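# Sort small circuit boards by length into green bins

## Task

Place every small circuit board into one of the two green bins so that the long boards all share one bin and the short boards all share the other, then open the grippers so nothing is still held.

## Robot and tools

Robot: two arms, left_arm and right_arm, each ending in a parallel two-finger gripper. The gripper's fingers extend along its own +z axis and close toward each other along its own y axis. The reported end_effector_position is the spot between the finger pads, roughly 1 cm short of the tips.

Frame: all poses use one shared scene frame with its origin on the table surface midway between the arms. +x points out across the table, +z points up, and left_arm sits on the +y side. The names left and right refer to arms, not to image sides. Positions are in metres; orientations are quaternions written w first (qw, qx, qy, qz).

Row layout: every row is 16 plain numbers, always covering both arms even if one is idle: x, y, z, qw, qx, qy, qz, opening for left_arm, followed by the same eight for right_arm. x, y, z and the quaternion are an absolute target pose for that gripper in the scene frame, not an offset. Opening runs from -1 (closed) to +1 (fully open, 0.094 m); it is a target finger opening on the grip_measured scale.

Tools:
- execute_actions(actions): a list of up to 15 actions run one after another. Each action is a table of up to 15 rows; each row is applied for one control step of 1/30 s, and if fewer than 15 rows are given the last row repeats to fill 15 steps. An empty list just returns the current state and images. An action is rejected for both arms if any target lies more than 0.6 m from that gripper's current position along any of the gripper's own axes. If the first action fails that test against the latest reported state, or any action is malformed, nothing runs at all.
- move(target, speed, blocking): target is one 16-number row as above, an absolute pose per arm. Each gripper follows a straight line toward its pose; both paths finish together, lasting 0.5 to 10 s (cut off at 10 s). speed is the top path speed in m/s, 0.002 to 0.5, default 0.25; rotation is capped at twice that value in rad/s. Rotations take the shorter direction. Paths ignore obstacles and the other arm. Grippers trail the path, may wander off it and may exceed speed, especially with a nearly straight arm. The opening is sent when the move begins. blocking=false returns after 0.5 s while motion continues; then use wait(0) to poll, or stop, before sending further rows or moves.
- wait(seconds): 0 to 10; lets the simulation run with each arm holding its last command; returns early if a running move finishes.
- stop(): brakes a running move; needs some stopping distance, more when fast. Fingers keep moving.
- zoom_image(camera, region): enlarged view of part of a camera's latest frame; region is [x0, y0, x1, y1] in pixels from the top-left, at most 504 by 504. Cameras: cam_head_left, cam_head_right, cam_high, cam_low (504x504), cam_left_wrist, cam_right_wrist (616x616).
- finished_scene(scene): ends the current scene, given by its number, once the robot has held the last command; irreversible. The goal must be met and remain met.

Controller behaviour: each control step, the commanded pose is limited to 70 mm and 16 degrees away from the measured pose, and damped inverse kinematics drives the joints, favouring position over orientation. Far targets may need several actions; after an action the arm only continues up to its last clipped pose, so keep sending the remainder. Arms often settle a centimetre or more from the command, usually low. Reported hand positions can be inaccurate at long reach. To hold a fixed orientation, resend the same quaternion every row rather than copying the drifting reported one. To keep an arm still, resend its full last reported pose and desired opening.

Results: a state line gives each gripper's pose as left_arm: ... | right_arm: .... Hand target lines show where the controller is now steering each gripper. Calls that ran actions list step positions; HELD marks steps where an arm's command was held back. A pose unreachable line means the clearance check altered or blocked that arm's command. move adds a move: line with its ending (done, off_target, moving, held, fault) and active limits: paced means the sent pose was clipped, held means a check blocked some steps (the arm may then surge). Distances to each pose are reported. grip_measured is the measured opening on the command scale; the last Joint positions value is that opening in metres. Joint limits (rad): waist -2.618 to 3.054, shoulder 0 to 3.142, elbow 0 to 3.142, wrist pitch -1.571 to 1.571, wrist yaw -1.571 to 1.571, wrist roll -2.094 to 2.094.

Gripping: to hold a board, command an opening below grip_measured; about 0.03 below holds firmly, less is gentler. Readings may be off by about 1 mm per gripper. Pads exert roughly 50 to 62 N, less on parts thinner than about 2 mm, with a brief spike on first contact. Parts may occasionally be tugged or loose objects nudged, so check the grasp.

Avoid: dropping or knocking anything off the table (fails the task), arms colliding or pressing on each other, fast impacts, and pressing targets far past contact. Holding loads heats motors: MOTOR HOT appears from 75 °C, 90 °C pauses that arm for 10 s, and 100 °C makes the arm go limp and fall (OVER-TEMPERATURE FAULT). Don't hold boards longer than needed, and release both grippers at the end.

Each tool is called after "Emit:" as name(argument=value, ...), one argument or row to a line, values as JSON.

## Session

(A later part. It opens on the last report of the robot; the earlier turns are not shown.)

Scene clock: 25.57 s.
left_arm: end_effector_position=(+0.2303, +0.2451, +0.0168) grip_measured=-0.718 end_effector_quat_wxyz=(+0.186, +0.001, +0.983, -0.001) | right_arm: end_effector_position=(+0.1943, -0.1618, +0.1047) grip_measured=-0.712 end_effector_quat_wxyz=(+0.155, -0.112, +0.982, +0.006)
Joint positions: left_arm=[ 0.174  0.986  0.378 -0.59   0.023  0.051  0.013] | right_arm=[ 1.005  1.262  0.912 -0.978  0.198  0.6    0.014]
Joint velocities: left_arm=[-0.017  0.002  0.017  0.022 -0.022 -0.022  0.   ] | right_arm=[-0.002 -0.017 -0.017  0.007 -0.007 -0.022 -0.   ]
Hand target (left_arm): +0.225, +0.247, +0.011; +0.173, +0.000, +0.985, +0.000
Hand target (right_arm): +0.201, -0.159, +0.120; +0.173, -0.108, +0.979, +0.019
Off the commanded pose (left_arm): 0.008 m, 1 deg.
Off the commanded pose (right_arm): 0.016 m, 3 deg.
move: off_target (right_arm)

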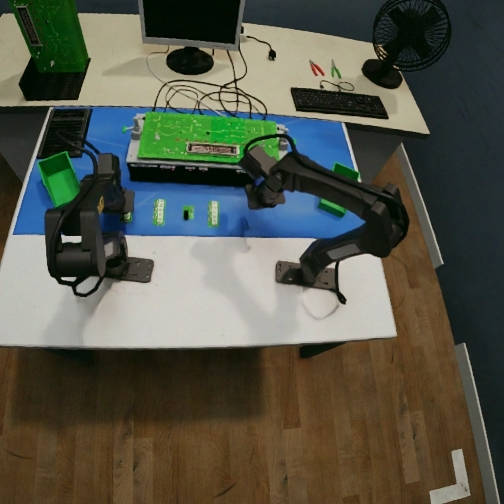

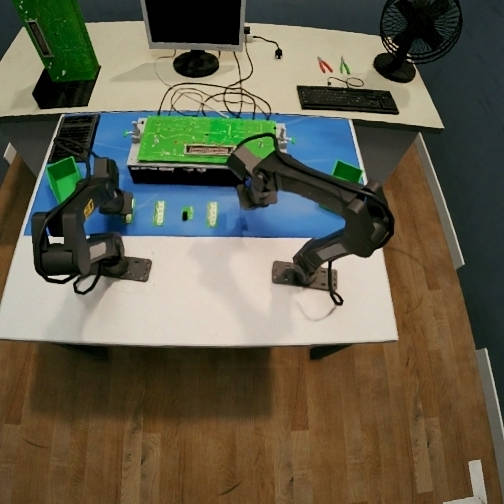

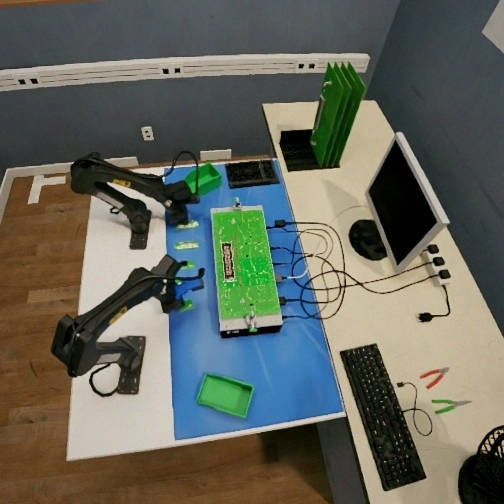

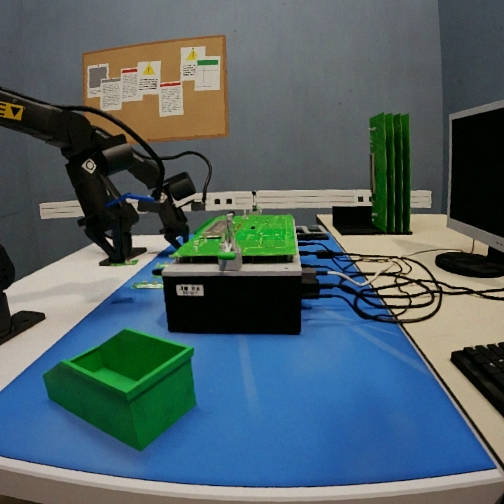

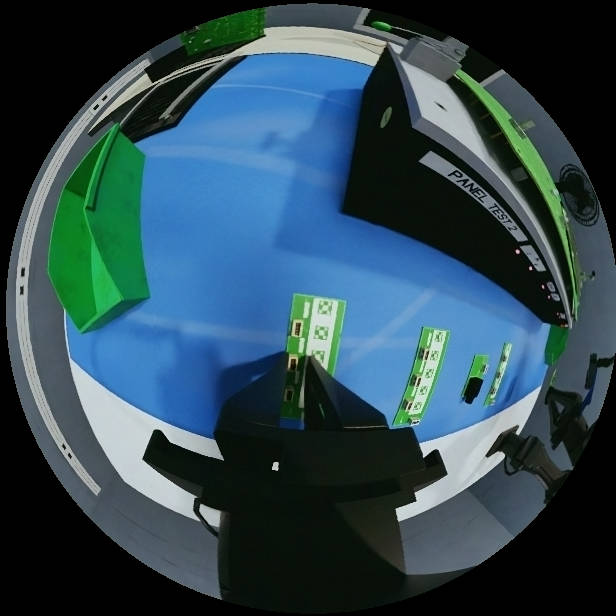

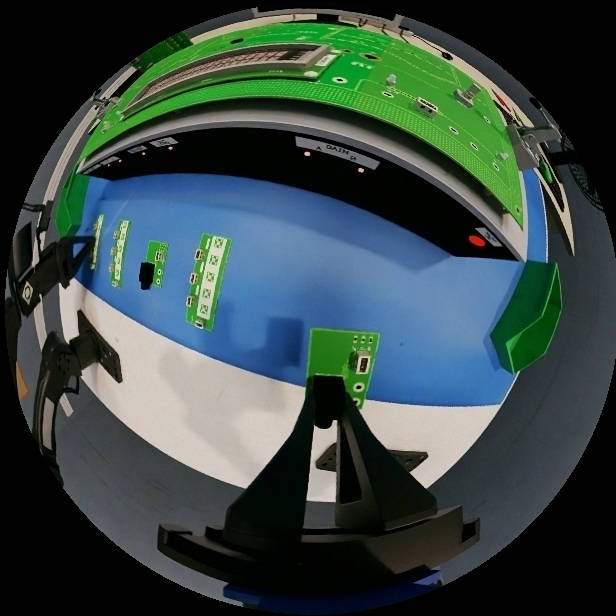

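Emit:
move(
  target=[0.221,0.251,0.010,0.1736,0,0.9848,0,-0.70, 0.26,-0.44,0.15,0.1717,0.1471,0.9738,-0.0259,-0.74],
  speed=0.3,
)

Emit:
zoom_image(
  camera="cam_left_wrist",
  region=[210, 270, 390, 430],
)

Scene clock: 27.87 s.
left_arm: end_effector_position=(+0.2301, +0.2501, +0.0169) grip_measured=-0.702 end_effector_quat_wxyz=(+0.186, +0.000, +0.982, +0.000) | right_arm: end_effector_position=(+0.2552, -0.4352, +0.1356) grip_measured=-0.712 end_effector_quat_wxyz=(+0.146, +0.151, +0.978, -0.017)
Joint positions: left_arm=[ 0.207  0.986  0.378 -0.59   0.031  0.081  0.014] | right_arm=[-0.291  1.302  1.063 -1.041 -0.051 -0.131  0.014]
Joint velocities: left_arm=[-0.007  0.002  0.007 -0.037  0.007 -0.007 -0.001] | right_arm=[ 0.002  0.002 -0.012  0.037 -0.037 -0.007  0.001]
Hand target (left_arm): +0.221, +0.251, +0.010; +0.173, +0.000, +0.985, +0.000
Hand target (right_arm): +0.264, -0.440, +0.149; +0.168, +0.148, +0.974, -0.019
Off the commanded pose (left_arm): 0.011 m, 2 deg.
Off the commanded pose (right_arm): 0.016 m, 3 deg.
move: off_target (left_arm, right_arm)

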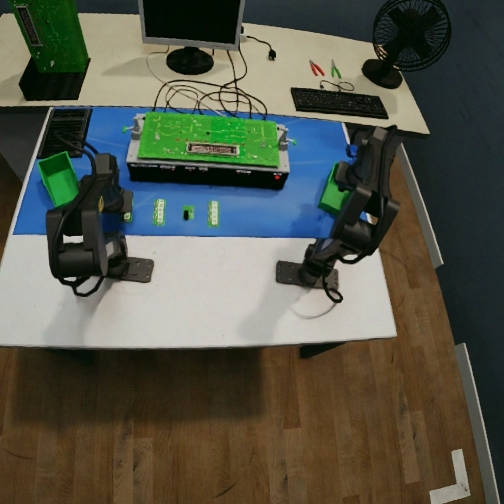

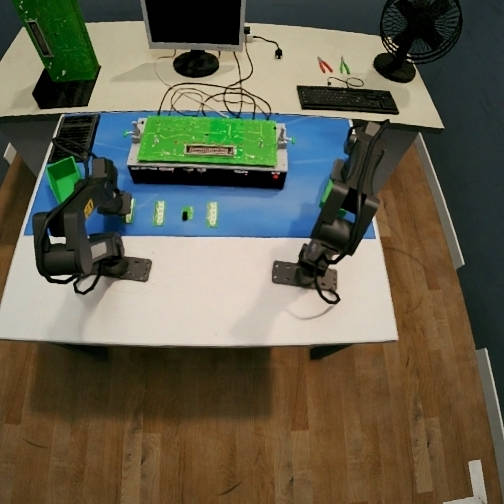

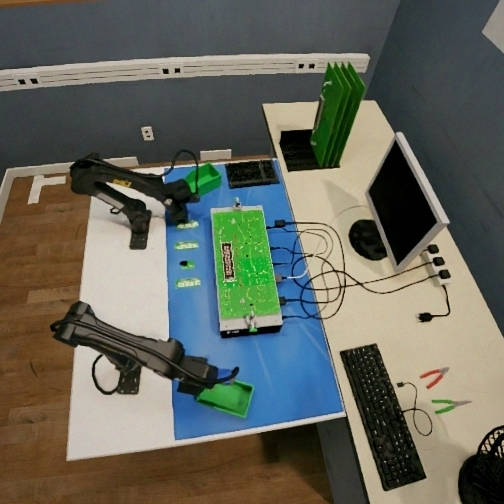

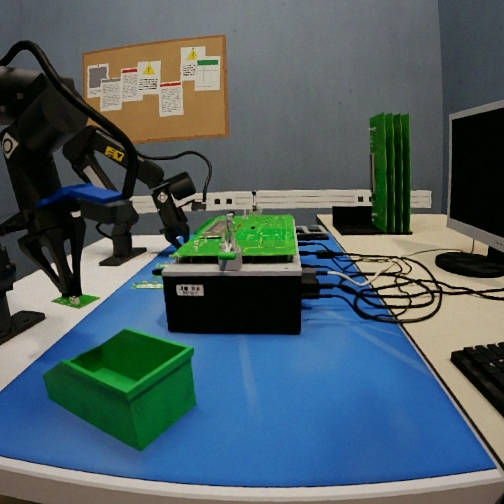

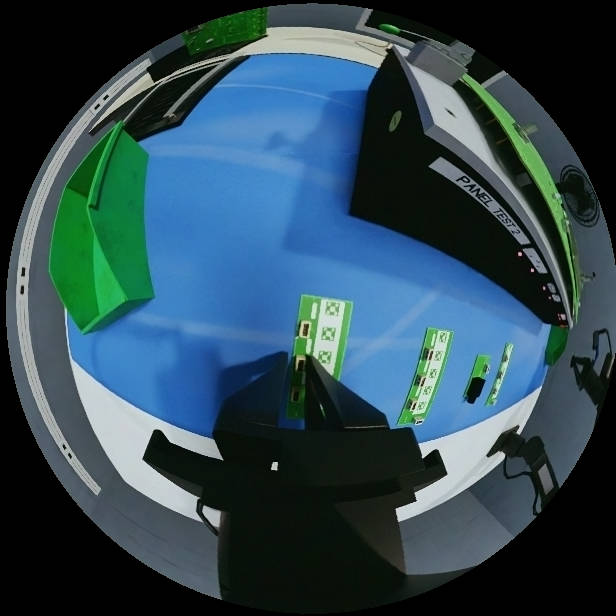

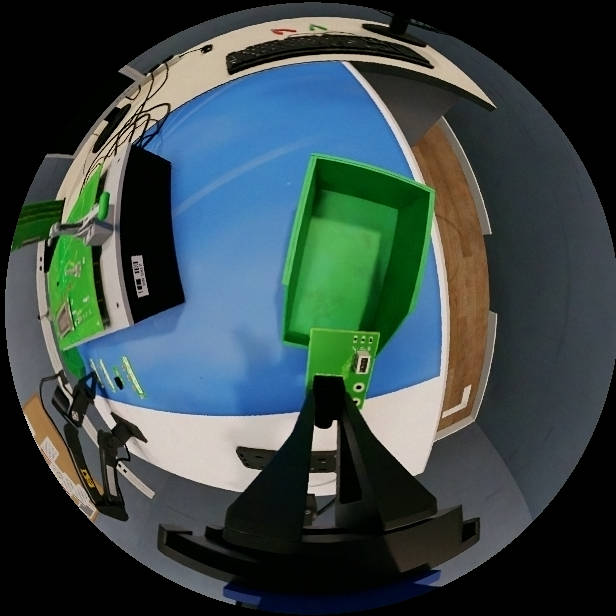

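Region (210, 270, 390, 430) of cam_left_wrist's 616x616 image, scaled by 2.800, with more detail than that image has.

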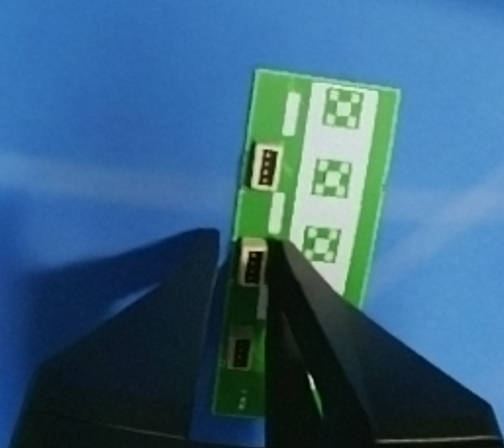

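Emit:
move(
  target=[0.221,0.2485,0.032,0.1736,0,0.9848,0,-0.66, 0.33,-0.475,0.14,0.1717,0.1471,0.9738,-0.0259,-0.74],
  speed=0.15,
)

Emit:
move(
  target=[0.222,0.2485,0.007,0.1736,0,0.9848,0,-0.66, 0.33,-0.475,0.09,0.1717,0.1471,0.9738,-0.0259,-0.74],
  speed=0.08,
)

Emit:
zoom_image(
  camera="cam_left_wrist",
  region=[210, 270, 390, 430],
)

Scene clock: 30.50 s.
left_arm: end_effector_position=(+0.2158, +0.2488, +0.0212) grip_measured=-0.662 end_effector_quat_wxyz=(+0.160, -0.000, +0.987, -0.002) | right_arm: end_effector_position=(+0.3168, -0.4643, +0.1228) grip_measured=-0.712 end_effector_quat_wxyz=(+0.140, +0.149, +0.979, -0.015)
Joint positions: left_arm=[ 0.207  0.955  0.404 -0.699  0.031  0.081  0.016] | right_arm=[-0.291  1.578  1.254 -0.969 -0.052 -0.134  0.014]
Joint velocities: left_arm=[-0.012 -0.017 -0.017 -0.037 -0.022  0.051 -0.001] | right_arm=[ 0.002 -0.002 -0.017  0.037  0.007  0.007  0.001]
Hand target (left_arm): +0.221, +0.248, +0.031; +0.174, +0.000, +0.985, -0.000
Hand target (right_arm): +0.330, -0.474, +0.139; +0.171, +0.147, +0.974, -0.026
Off the commanded pose (left_arm): 0.012 m, 2 deg.
Off the commanded pose (right_arm): 0.024 m, 4 deg.
move: off_target (left_arm, right_arm)

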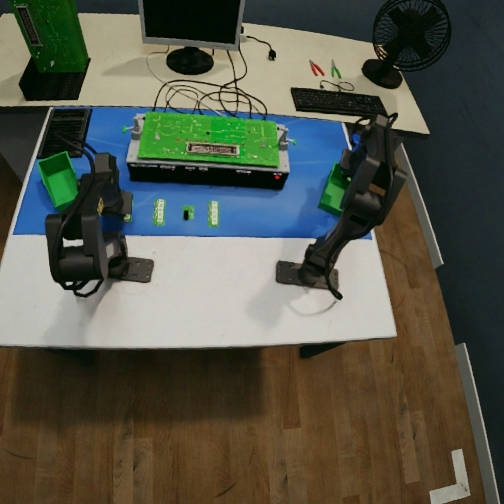

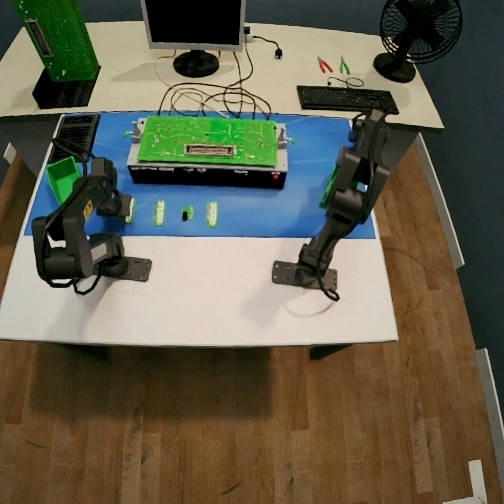

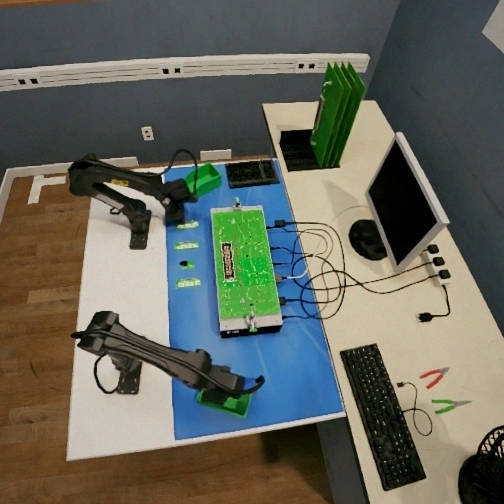

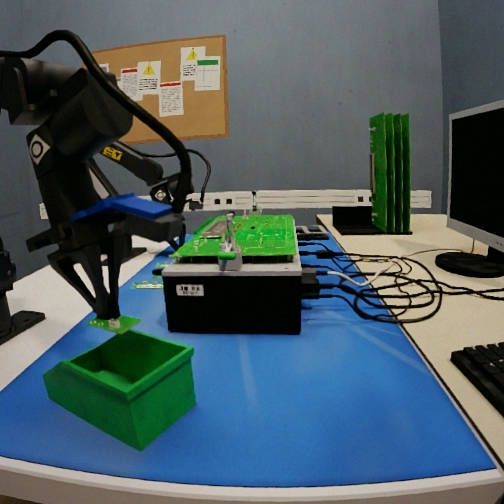

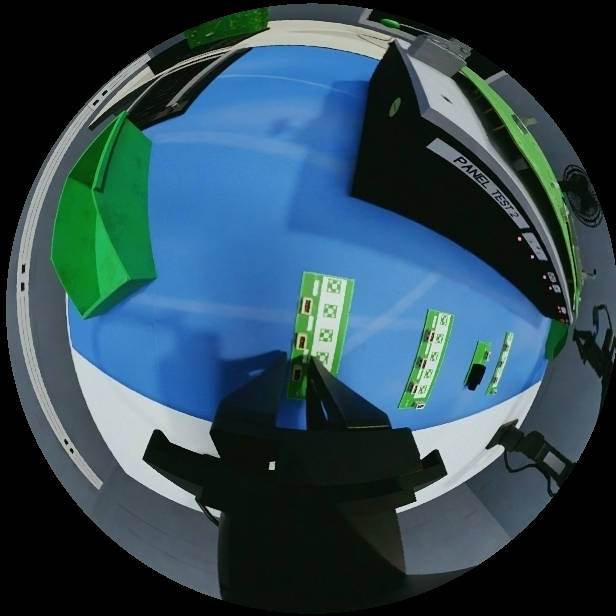

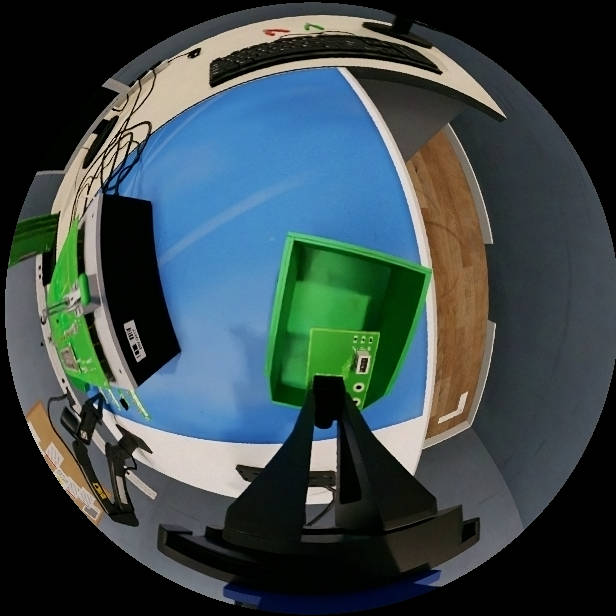

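Scene clock: 31.57 s.
left_arm: end_effector_position=(+0.2289, +0.2500, +0.0173) grip_measured=-0.662 end_effector_quat_wxyz=(+0.187, +0.000, +0.982, +0.000) | right_arm: end_effector_position=(+0.3279, -0.4696, +0.0899) grip_measured=-0.712 end_effector_quat_wxyz=(+0.162, +0.147, +0.976, -0.022)
Joint positions: left_arm=[ 0.207  0.977  0.376 -0.596  0.031  0.081  0.016] | right_arm=[-0.291  1.605  1.136 -0.777 -0.052 -0.138  0.014]
Joint velocities: left_arm=[ 0.012  0.002  0.017 -0.007  0.007  0.022 -0.001] | right_arm=[-0.002 -0.007  0.007  0.007  0.007 -0.051  0.   ]
Hand target (left_arm): +0.222, +0.249, +0.008; +0.174, -0.000, +0.985, -0.000
Hand target (right_arm): +0.330, -0.475, +0.090; +0.171, +0.147, +0.974, -0.026
Off the commanded pose (left_arm): 0.012 m, 2 deg.
Off the commanded pose (right_arm): 0.006 m, 1 deg.
move: off_target (left_arm)

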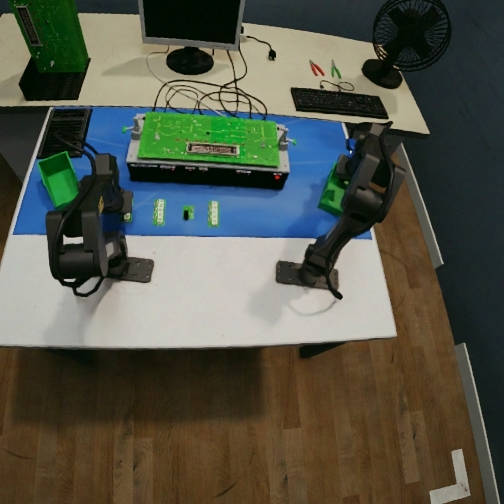

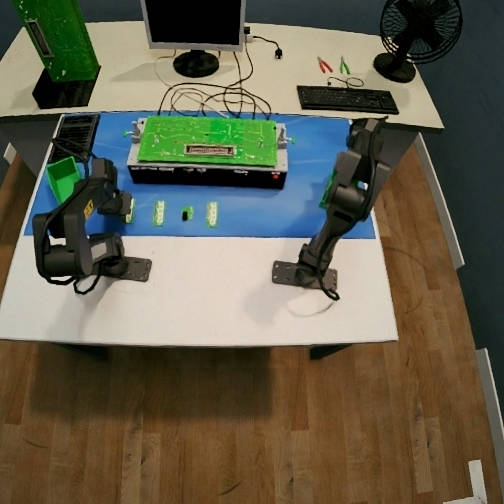

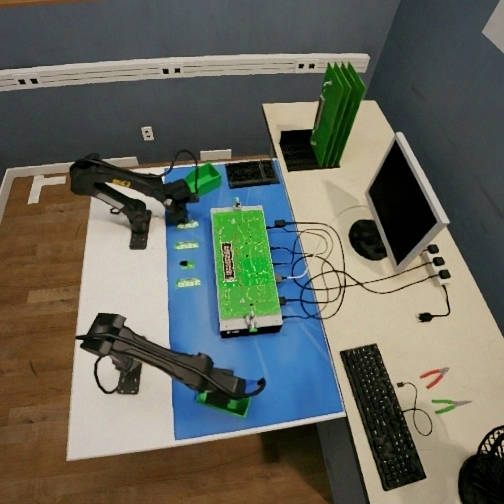

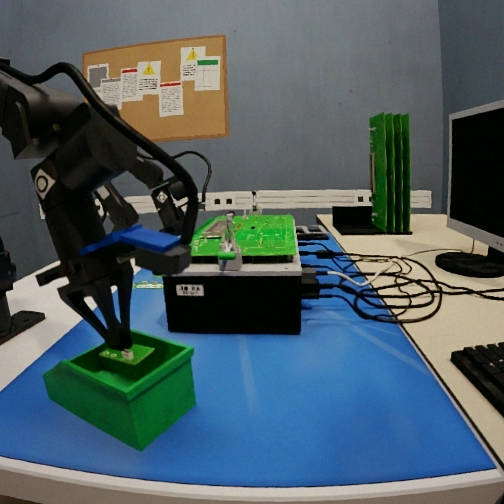

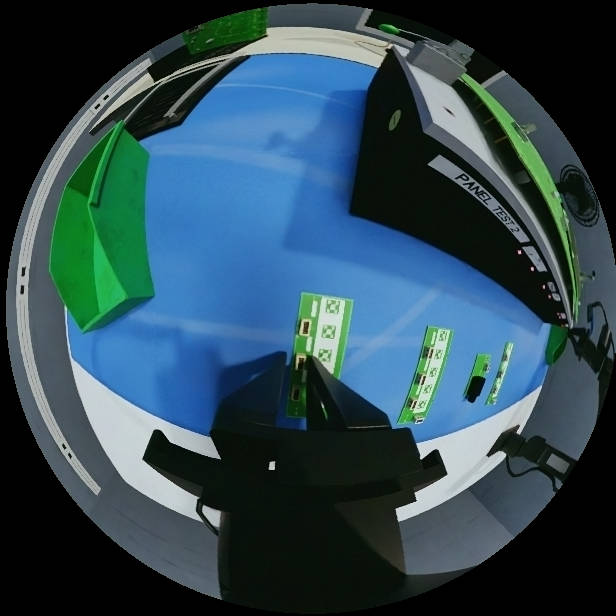

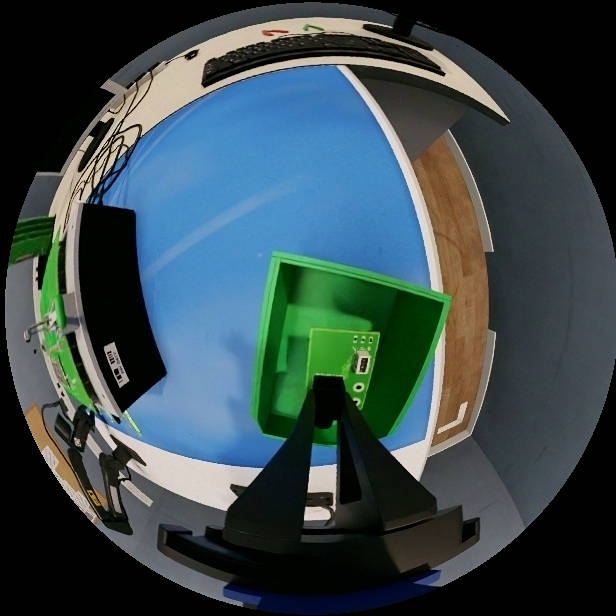

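Region (210, 270, 390, 430) of cam_left_wrist's 616x616 image, scaled by 2.800, with more detail than that image has.

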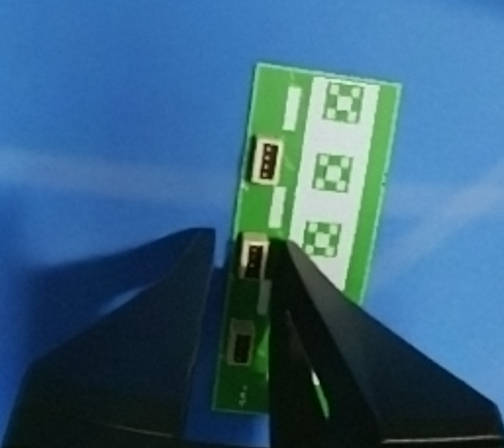

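Emit:
move(
  target=[0.222,0.246,0.011,0.1736,0,0.9848,0,-0.9, 0.328,-0.478,0.045,0.1692,0.2197,0.96,-0.0387,-0.74],
  speed=0.08,
)

Emit:
zoom_image(
  camera="cam_left_wrist",
  region=[210, 270, 390, 430],
)

Emit:
zoom_image(
  camera="cam_low",
  region=[10, 240, 230, 460],
)

Scene clock: 33.80 s.
left_arm: end_effector_position=(+0.2293, +0.2473, +0.0173) grip_measured=-0.894 end_effector_quat_wxyz=(+0.187, +0.000, +0.982, -0.000) | right_arm: end_effector_position=(+0.3243, -0.4776, +0.0457) grip_measured=-0.712 end_effector_quat_wxyz=(+0.160, +0.218, +0.962, -0.035)
Joint positions: left_arm=[ 0.188  0.977  0.376 -0.595  0.026  0.064  0.005] | right_arm=[-0.291  1.656  1.004 -0.59  -0.003  0.002  0.014]
Joint velocities: left_arm=[ 0.012  0.002  0.007 -0.022  0.022 -0.037  0.001] | right_arm=[ 0.007 -0.012  0.012  0.007 -0.022 -0.037  0.   ]
Hand target (left_arm): +0.222, +0.246, +0.011; +0.174, -0.000, +0.985, -0.000
Hand target (right_arm): +0.327, -0.478, +0.045; +0.169, +0.220, +0.960, -0.039
Off the commanded pose (left_arm): 0.010 m, 2 deg.
Off the commanded pose (right_arm): 0.004 m, 1 deg.
move: done

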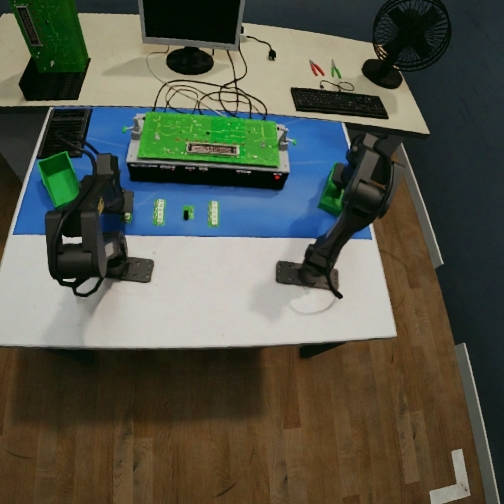

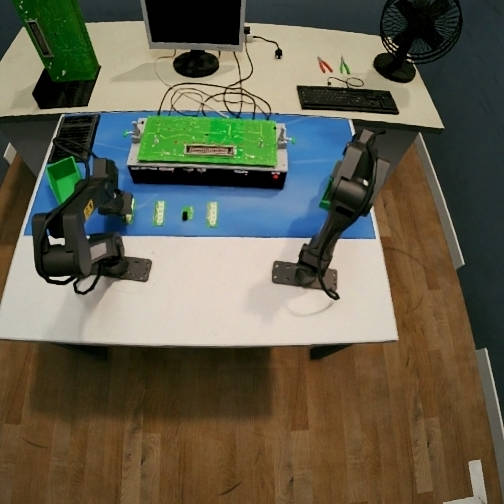

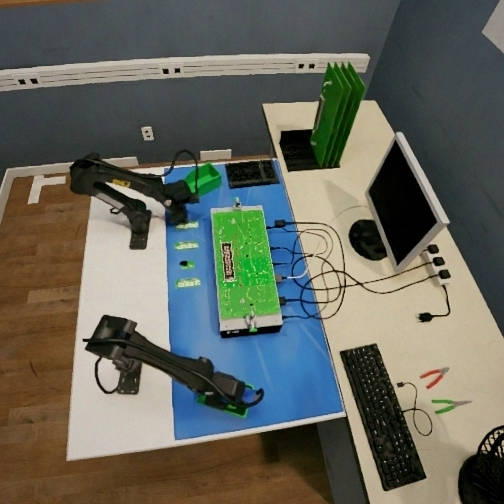

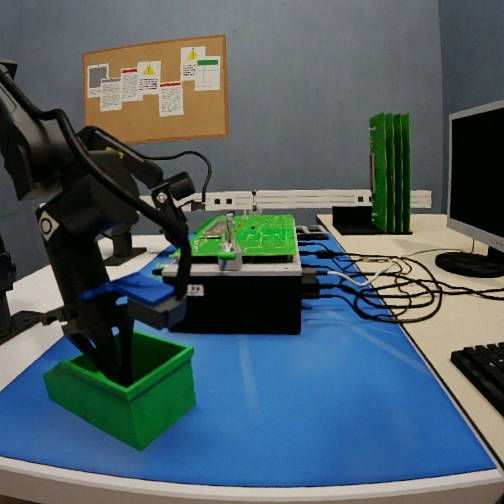

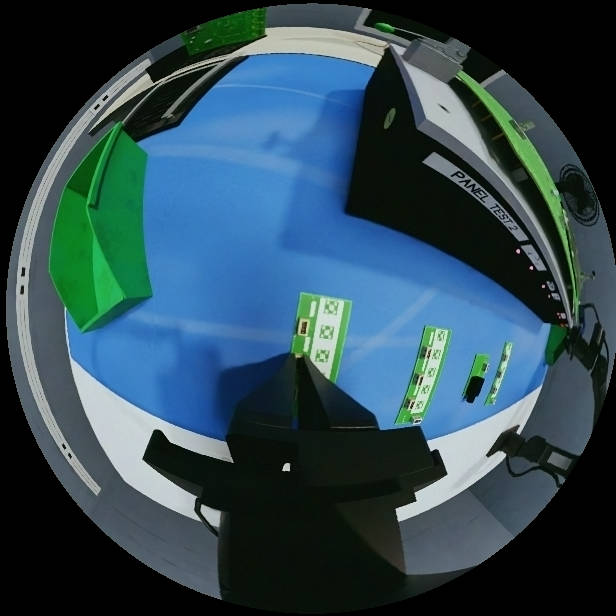

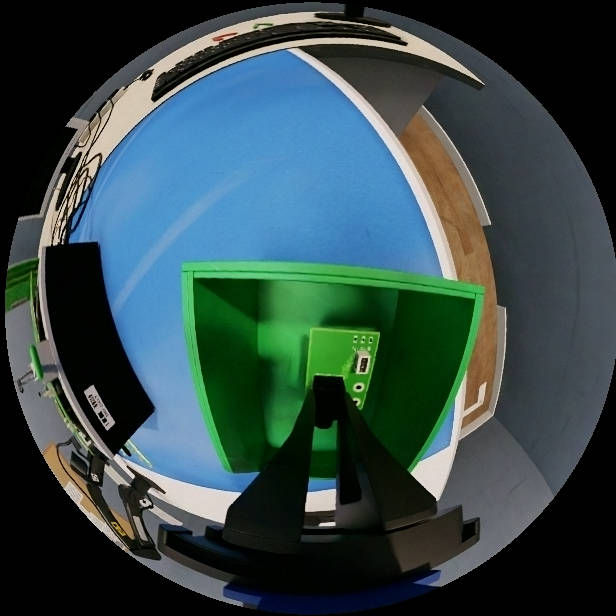

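Region (210, 270, 390, 430) of cam_left_wrist's 616x616 image, scaled by 2.800, with more detail than that image has.

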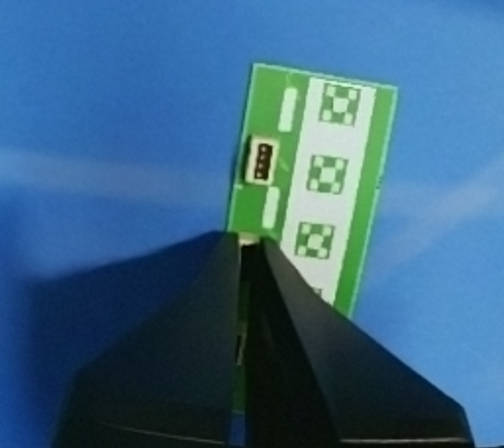

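Region (10, 240, 230, 460) of cam_low's 504x504 image, scaled by 2.291, with more detail than that image has.

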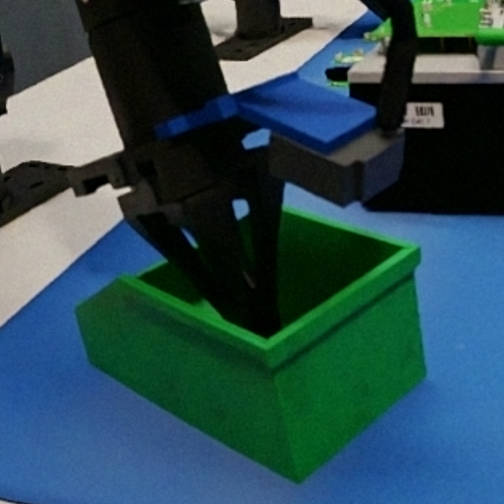

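Emit:
move(
  target=[0.222,0.246,0.011,0.1736,0,0.9848,0,-0.94, 0.319,-0.474,0.026,0.1692,0.2197,0.96,-0.0387,-0.74],
  speed=0.05,
)

Emit:
zoom_image(
  camera="cam_low",
  region=[10, 240, 230, 460],
)

Scene clock: 35.10 s.
left_arm: end_effector_position=(+0.2293, +0.2473, +0.0173) grip_measured=-0.928 end_effector_quat_wxyz=(+0.187, +0.000, +0.982, -0.000) | right_arm: end_effector_position=(+0.3157, -0.4736, +0.0265) grip_measured=-0.712 end_effector_quat_wxyz=(+0.160, +0.219, +0.962, -0.035)
Joint positions: left_arm=[ 0.188  0.977  0.376 -0.595  0.026  0.064  0.003] | right_arm=[-0.291  1.656  0.92  -0.506 -0.002  0.002  0.014]
Joint velocities: left_arm=[-0.007  0.007  0.022  0.022  0.022 -0.007  0.   ] | right_arm=[ 0.012 -0.002 -0.002 -0.022  0.022 -0.007 -0.001]
Hand target (left_arm): +0.222, +0.246, +0.011; +0.174, +0.000, +0.985, +0.000
Hand target (right_arm): +0.318, -0.474, +0.026; +0.169, +0.220, +0.960, -0.039
Off the commanded pose (left_arm): 0.010 m, 2 deg.
Off the commanded pose (right_arm): 0.003 m, 1 deg.
move: done

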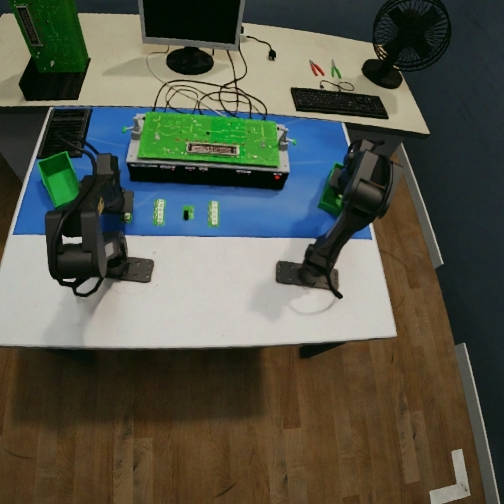

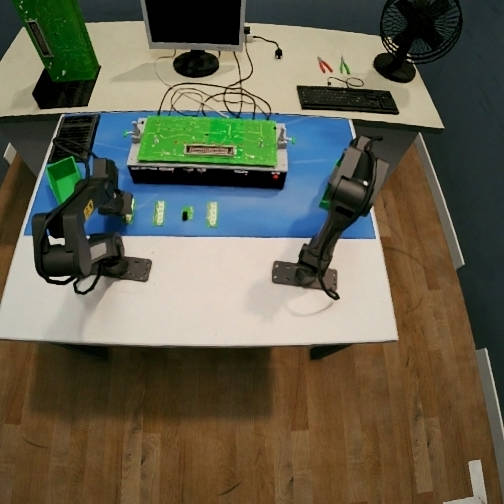

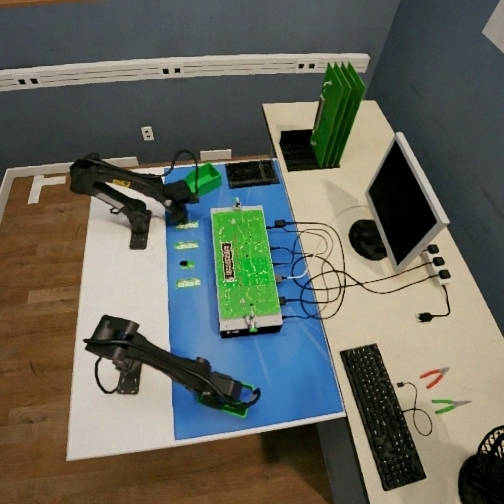

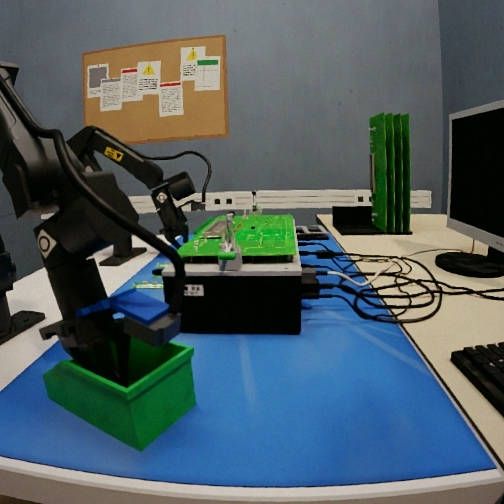

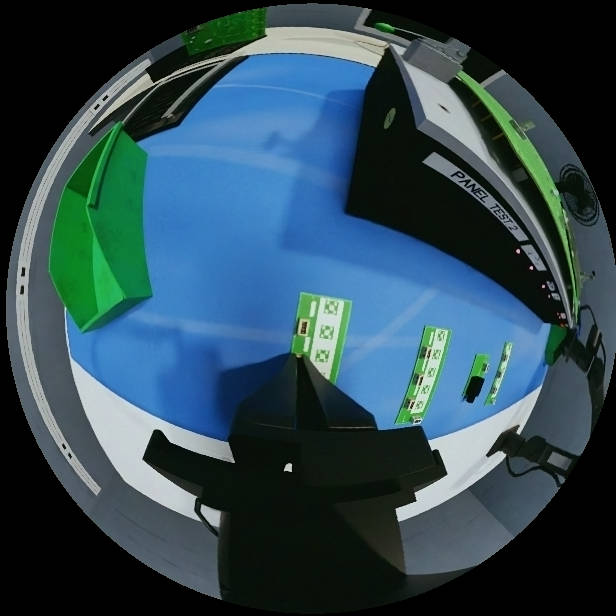

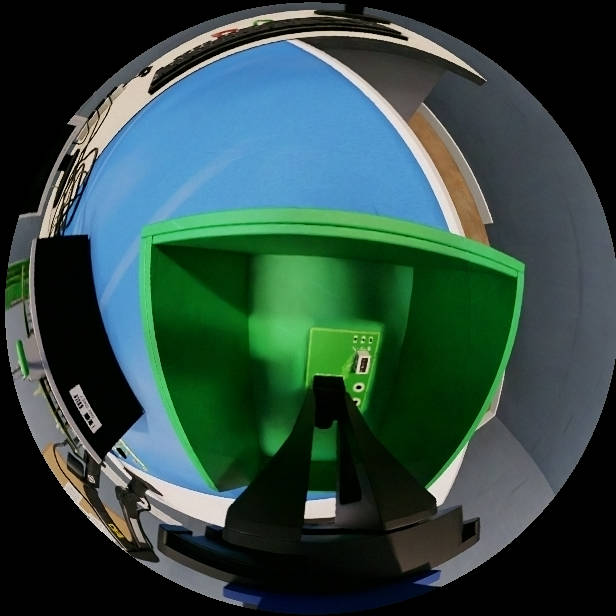

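Region (10, 240, 230, 460) of cam_low's 504x504 image, scaled by 2.291, with more detail than that image has.

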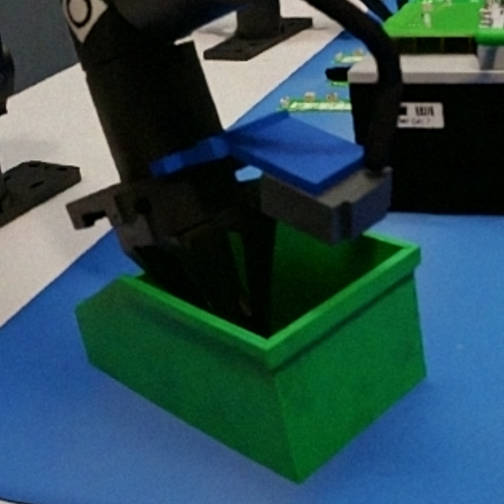

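Emit:
move(
  target=[0.222,0.246,0.011,0.1736,0,0.9848,0,-0.97, 0.318,-0.4745,0.021,0.1692,0.2197,0.96,-0.0387,-0.74],
  speed=0.03,
)

Emit:
zoom_image(
  camera="cam_left_wrist",
  region=[250, 290, 370, 400],
)

Scene clock: 36.63 s.
left_arm: end_effector_position=(+0.2293, +0.2473, +0.0173) grip_measured=-0.951 end_effector_quat_wxyz=(+0.187, +0.000, +0.982, -0.000) | right_arm: end_effector_position=(+0.3204, -0.4758, +0.0283) grip_measured=-0.712 end_effector_quat_wxyz=(+0.171, +0.218, +0.960, -0.037)
Joint positions: left_arm=[ 0.188  0.977  0.376 -0.595  0.026  0.064  0.002] | right_arm=[-0.291  1.656  0.92  -0.484 -0.002  0.002  0.014]
Joint velocities: left_arm=[-0.022  0.012  0.007  0.007  0.037  0.037  0.   ] | right_arm=[ 0.012 -0.007 -0.007 -0.007 -0.051  0.022  0.001]
Hand target (left_arm): +0.222, +0.246, +0.011; +0.174, +0.000, +0.985, +0.000
Hand target (right_arm): +0.318, -0.474, +0.021; +0.169, +0.220, +0.960, -0.039
Off the commanded pose (left_arm): 0.010 m, 2 deg.
Off the commanded pose (right_arm): 0.008 m, 0 deg.
move: done

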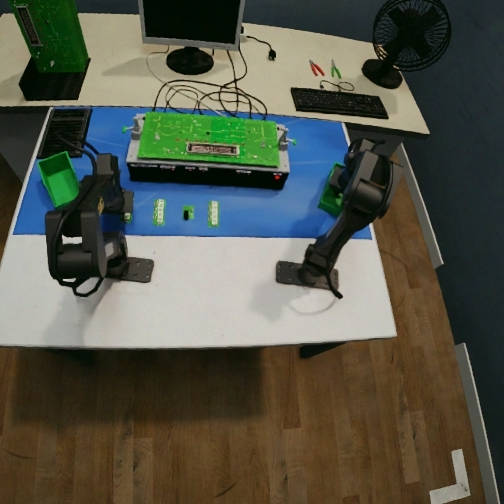

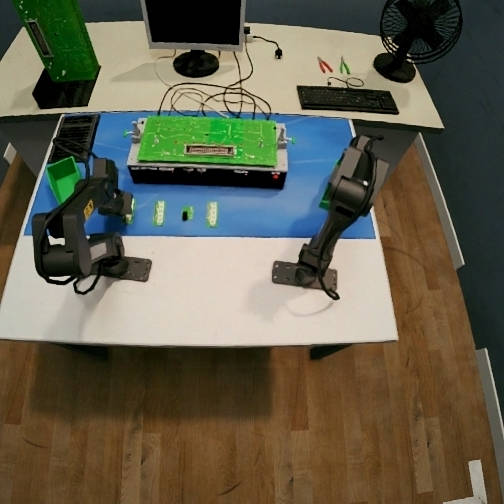

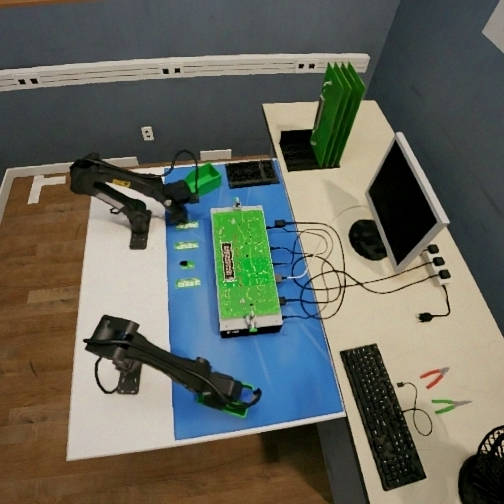

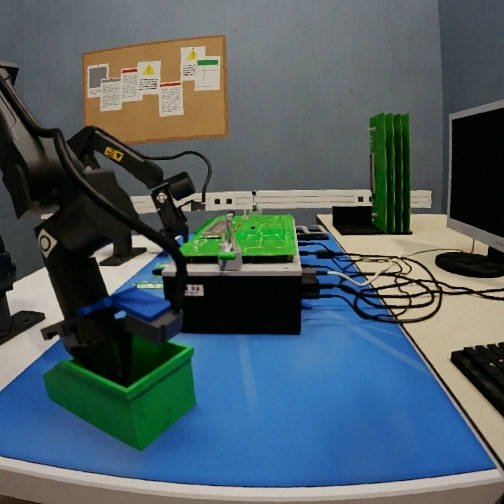

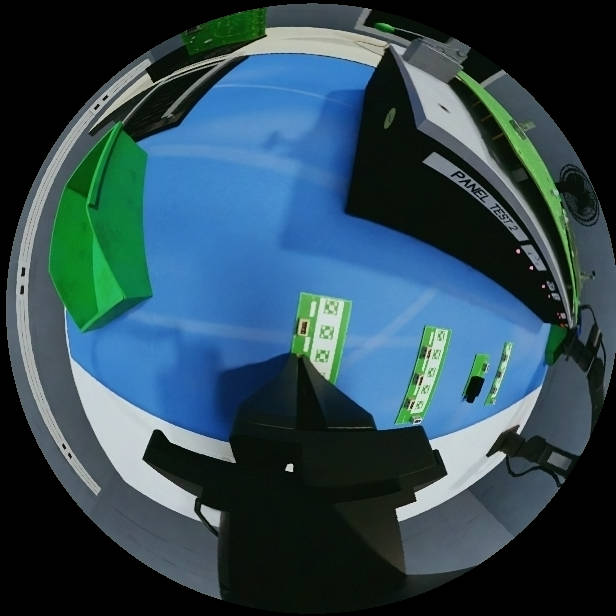

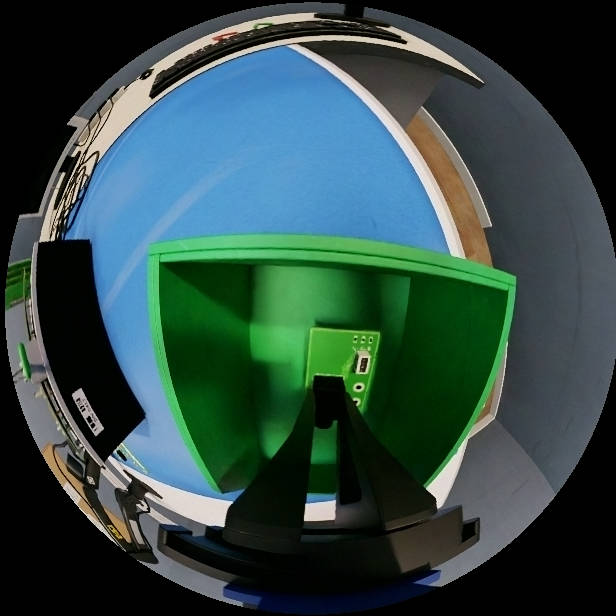

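Region (250, 290, 370, 400) of cam_left_wrist's 616x616 image, scaled by 4.200, with more detail than that image has; it fills the top 462 rows of this view, and the rest is white.

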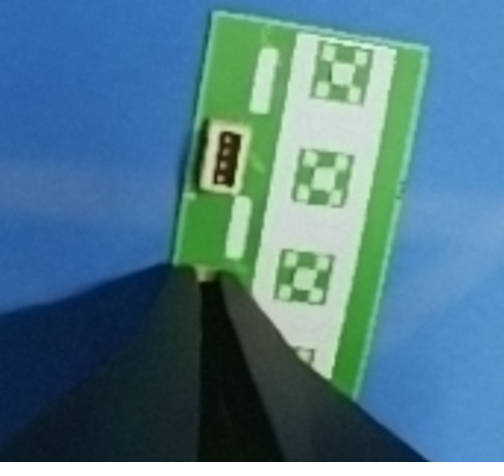

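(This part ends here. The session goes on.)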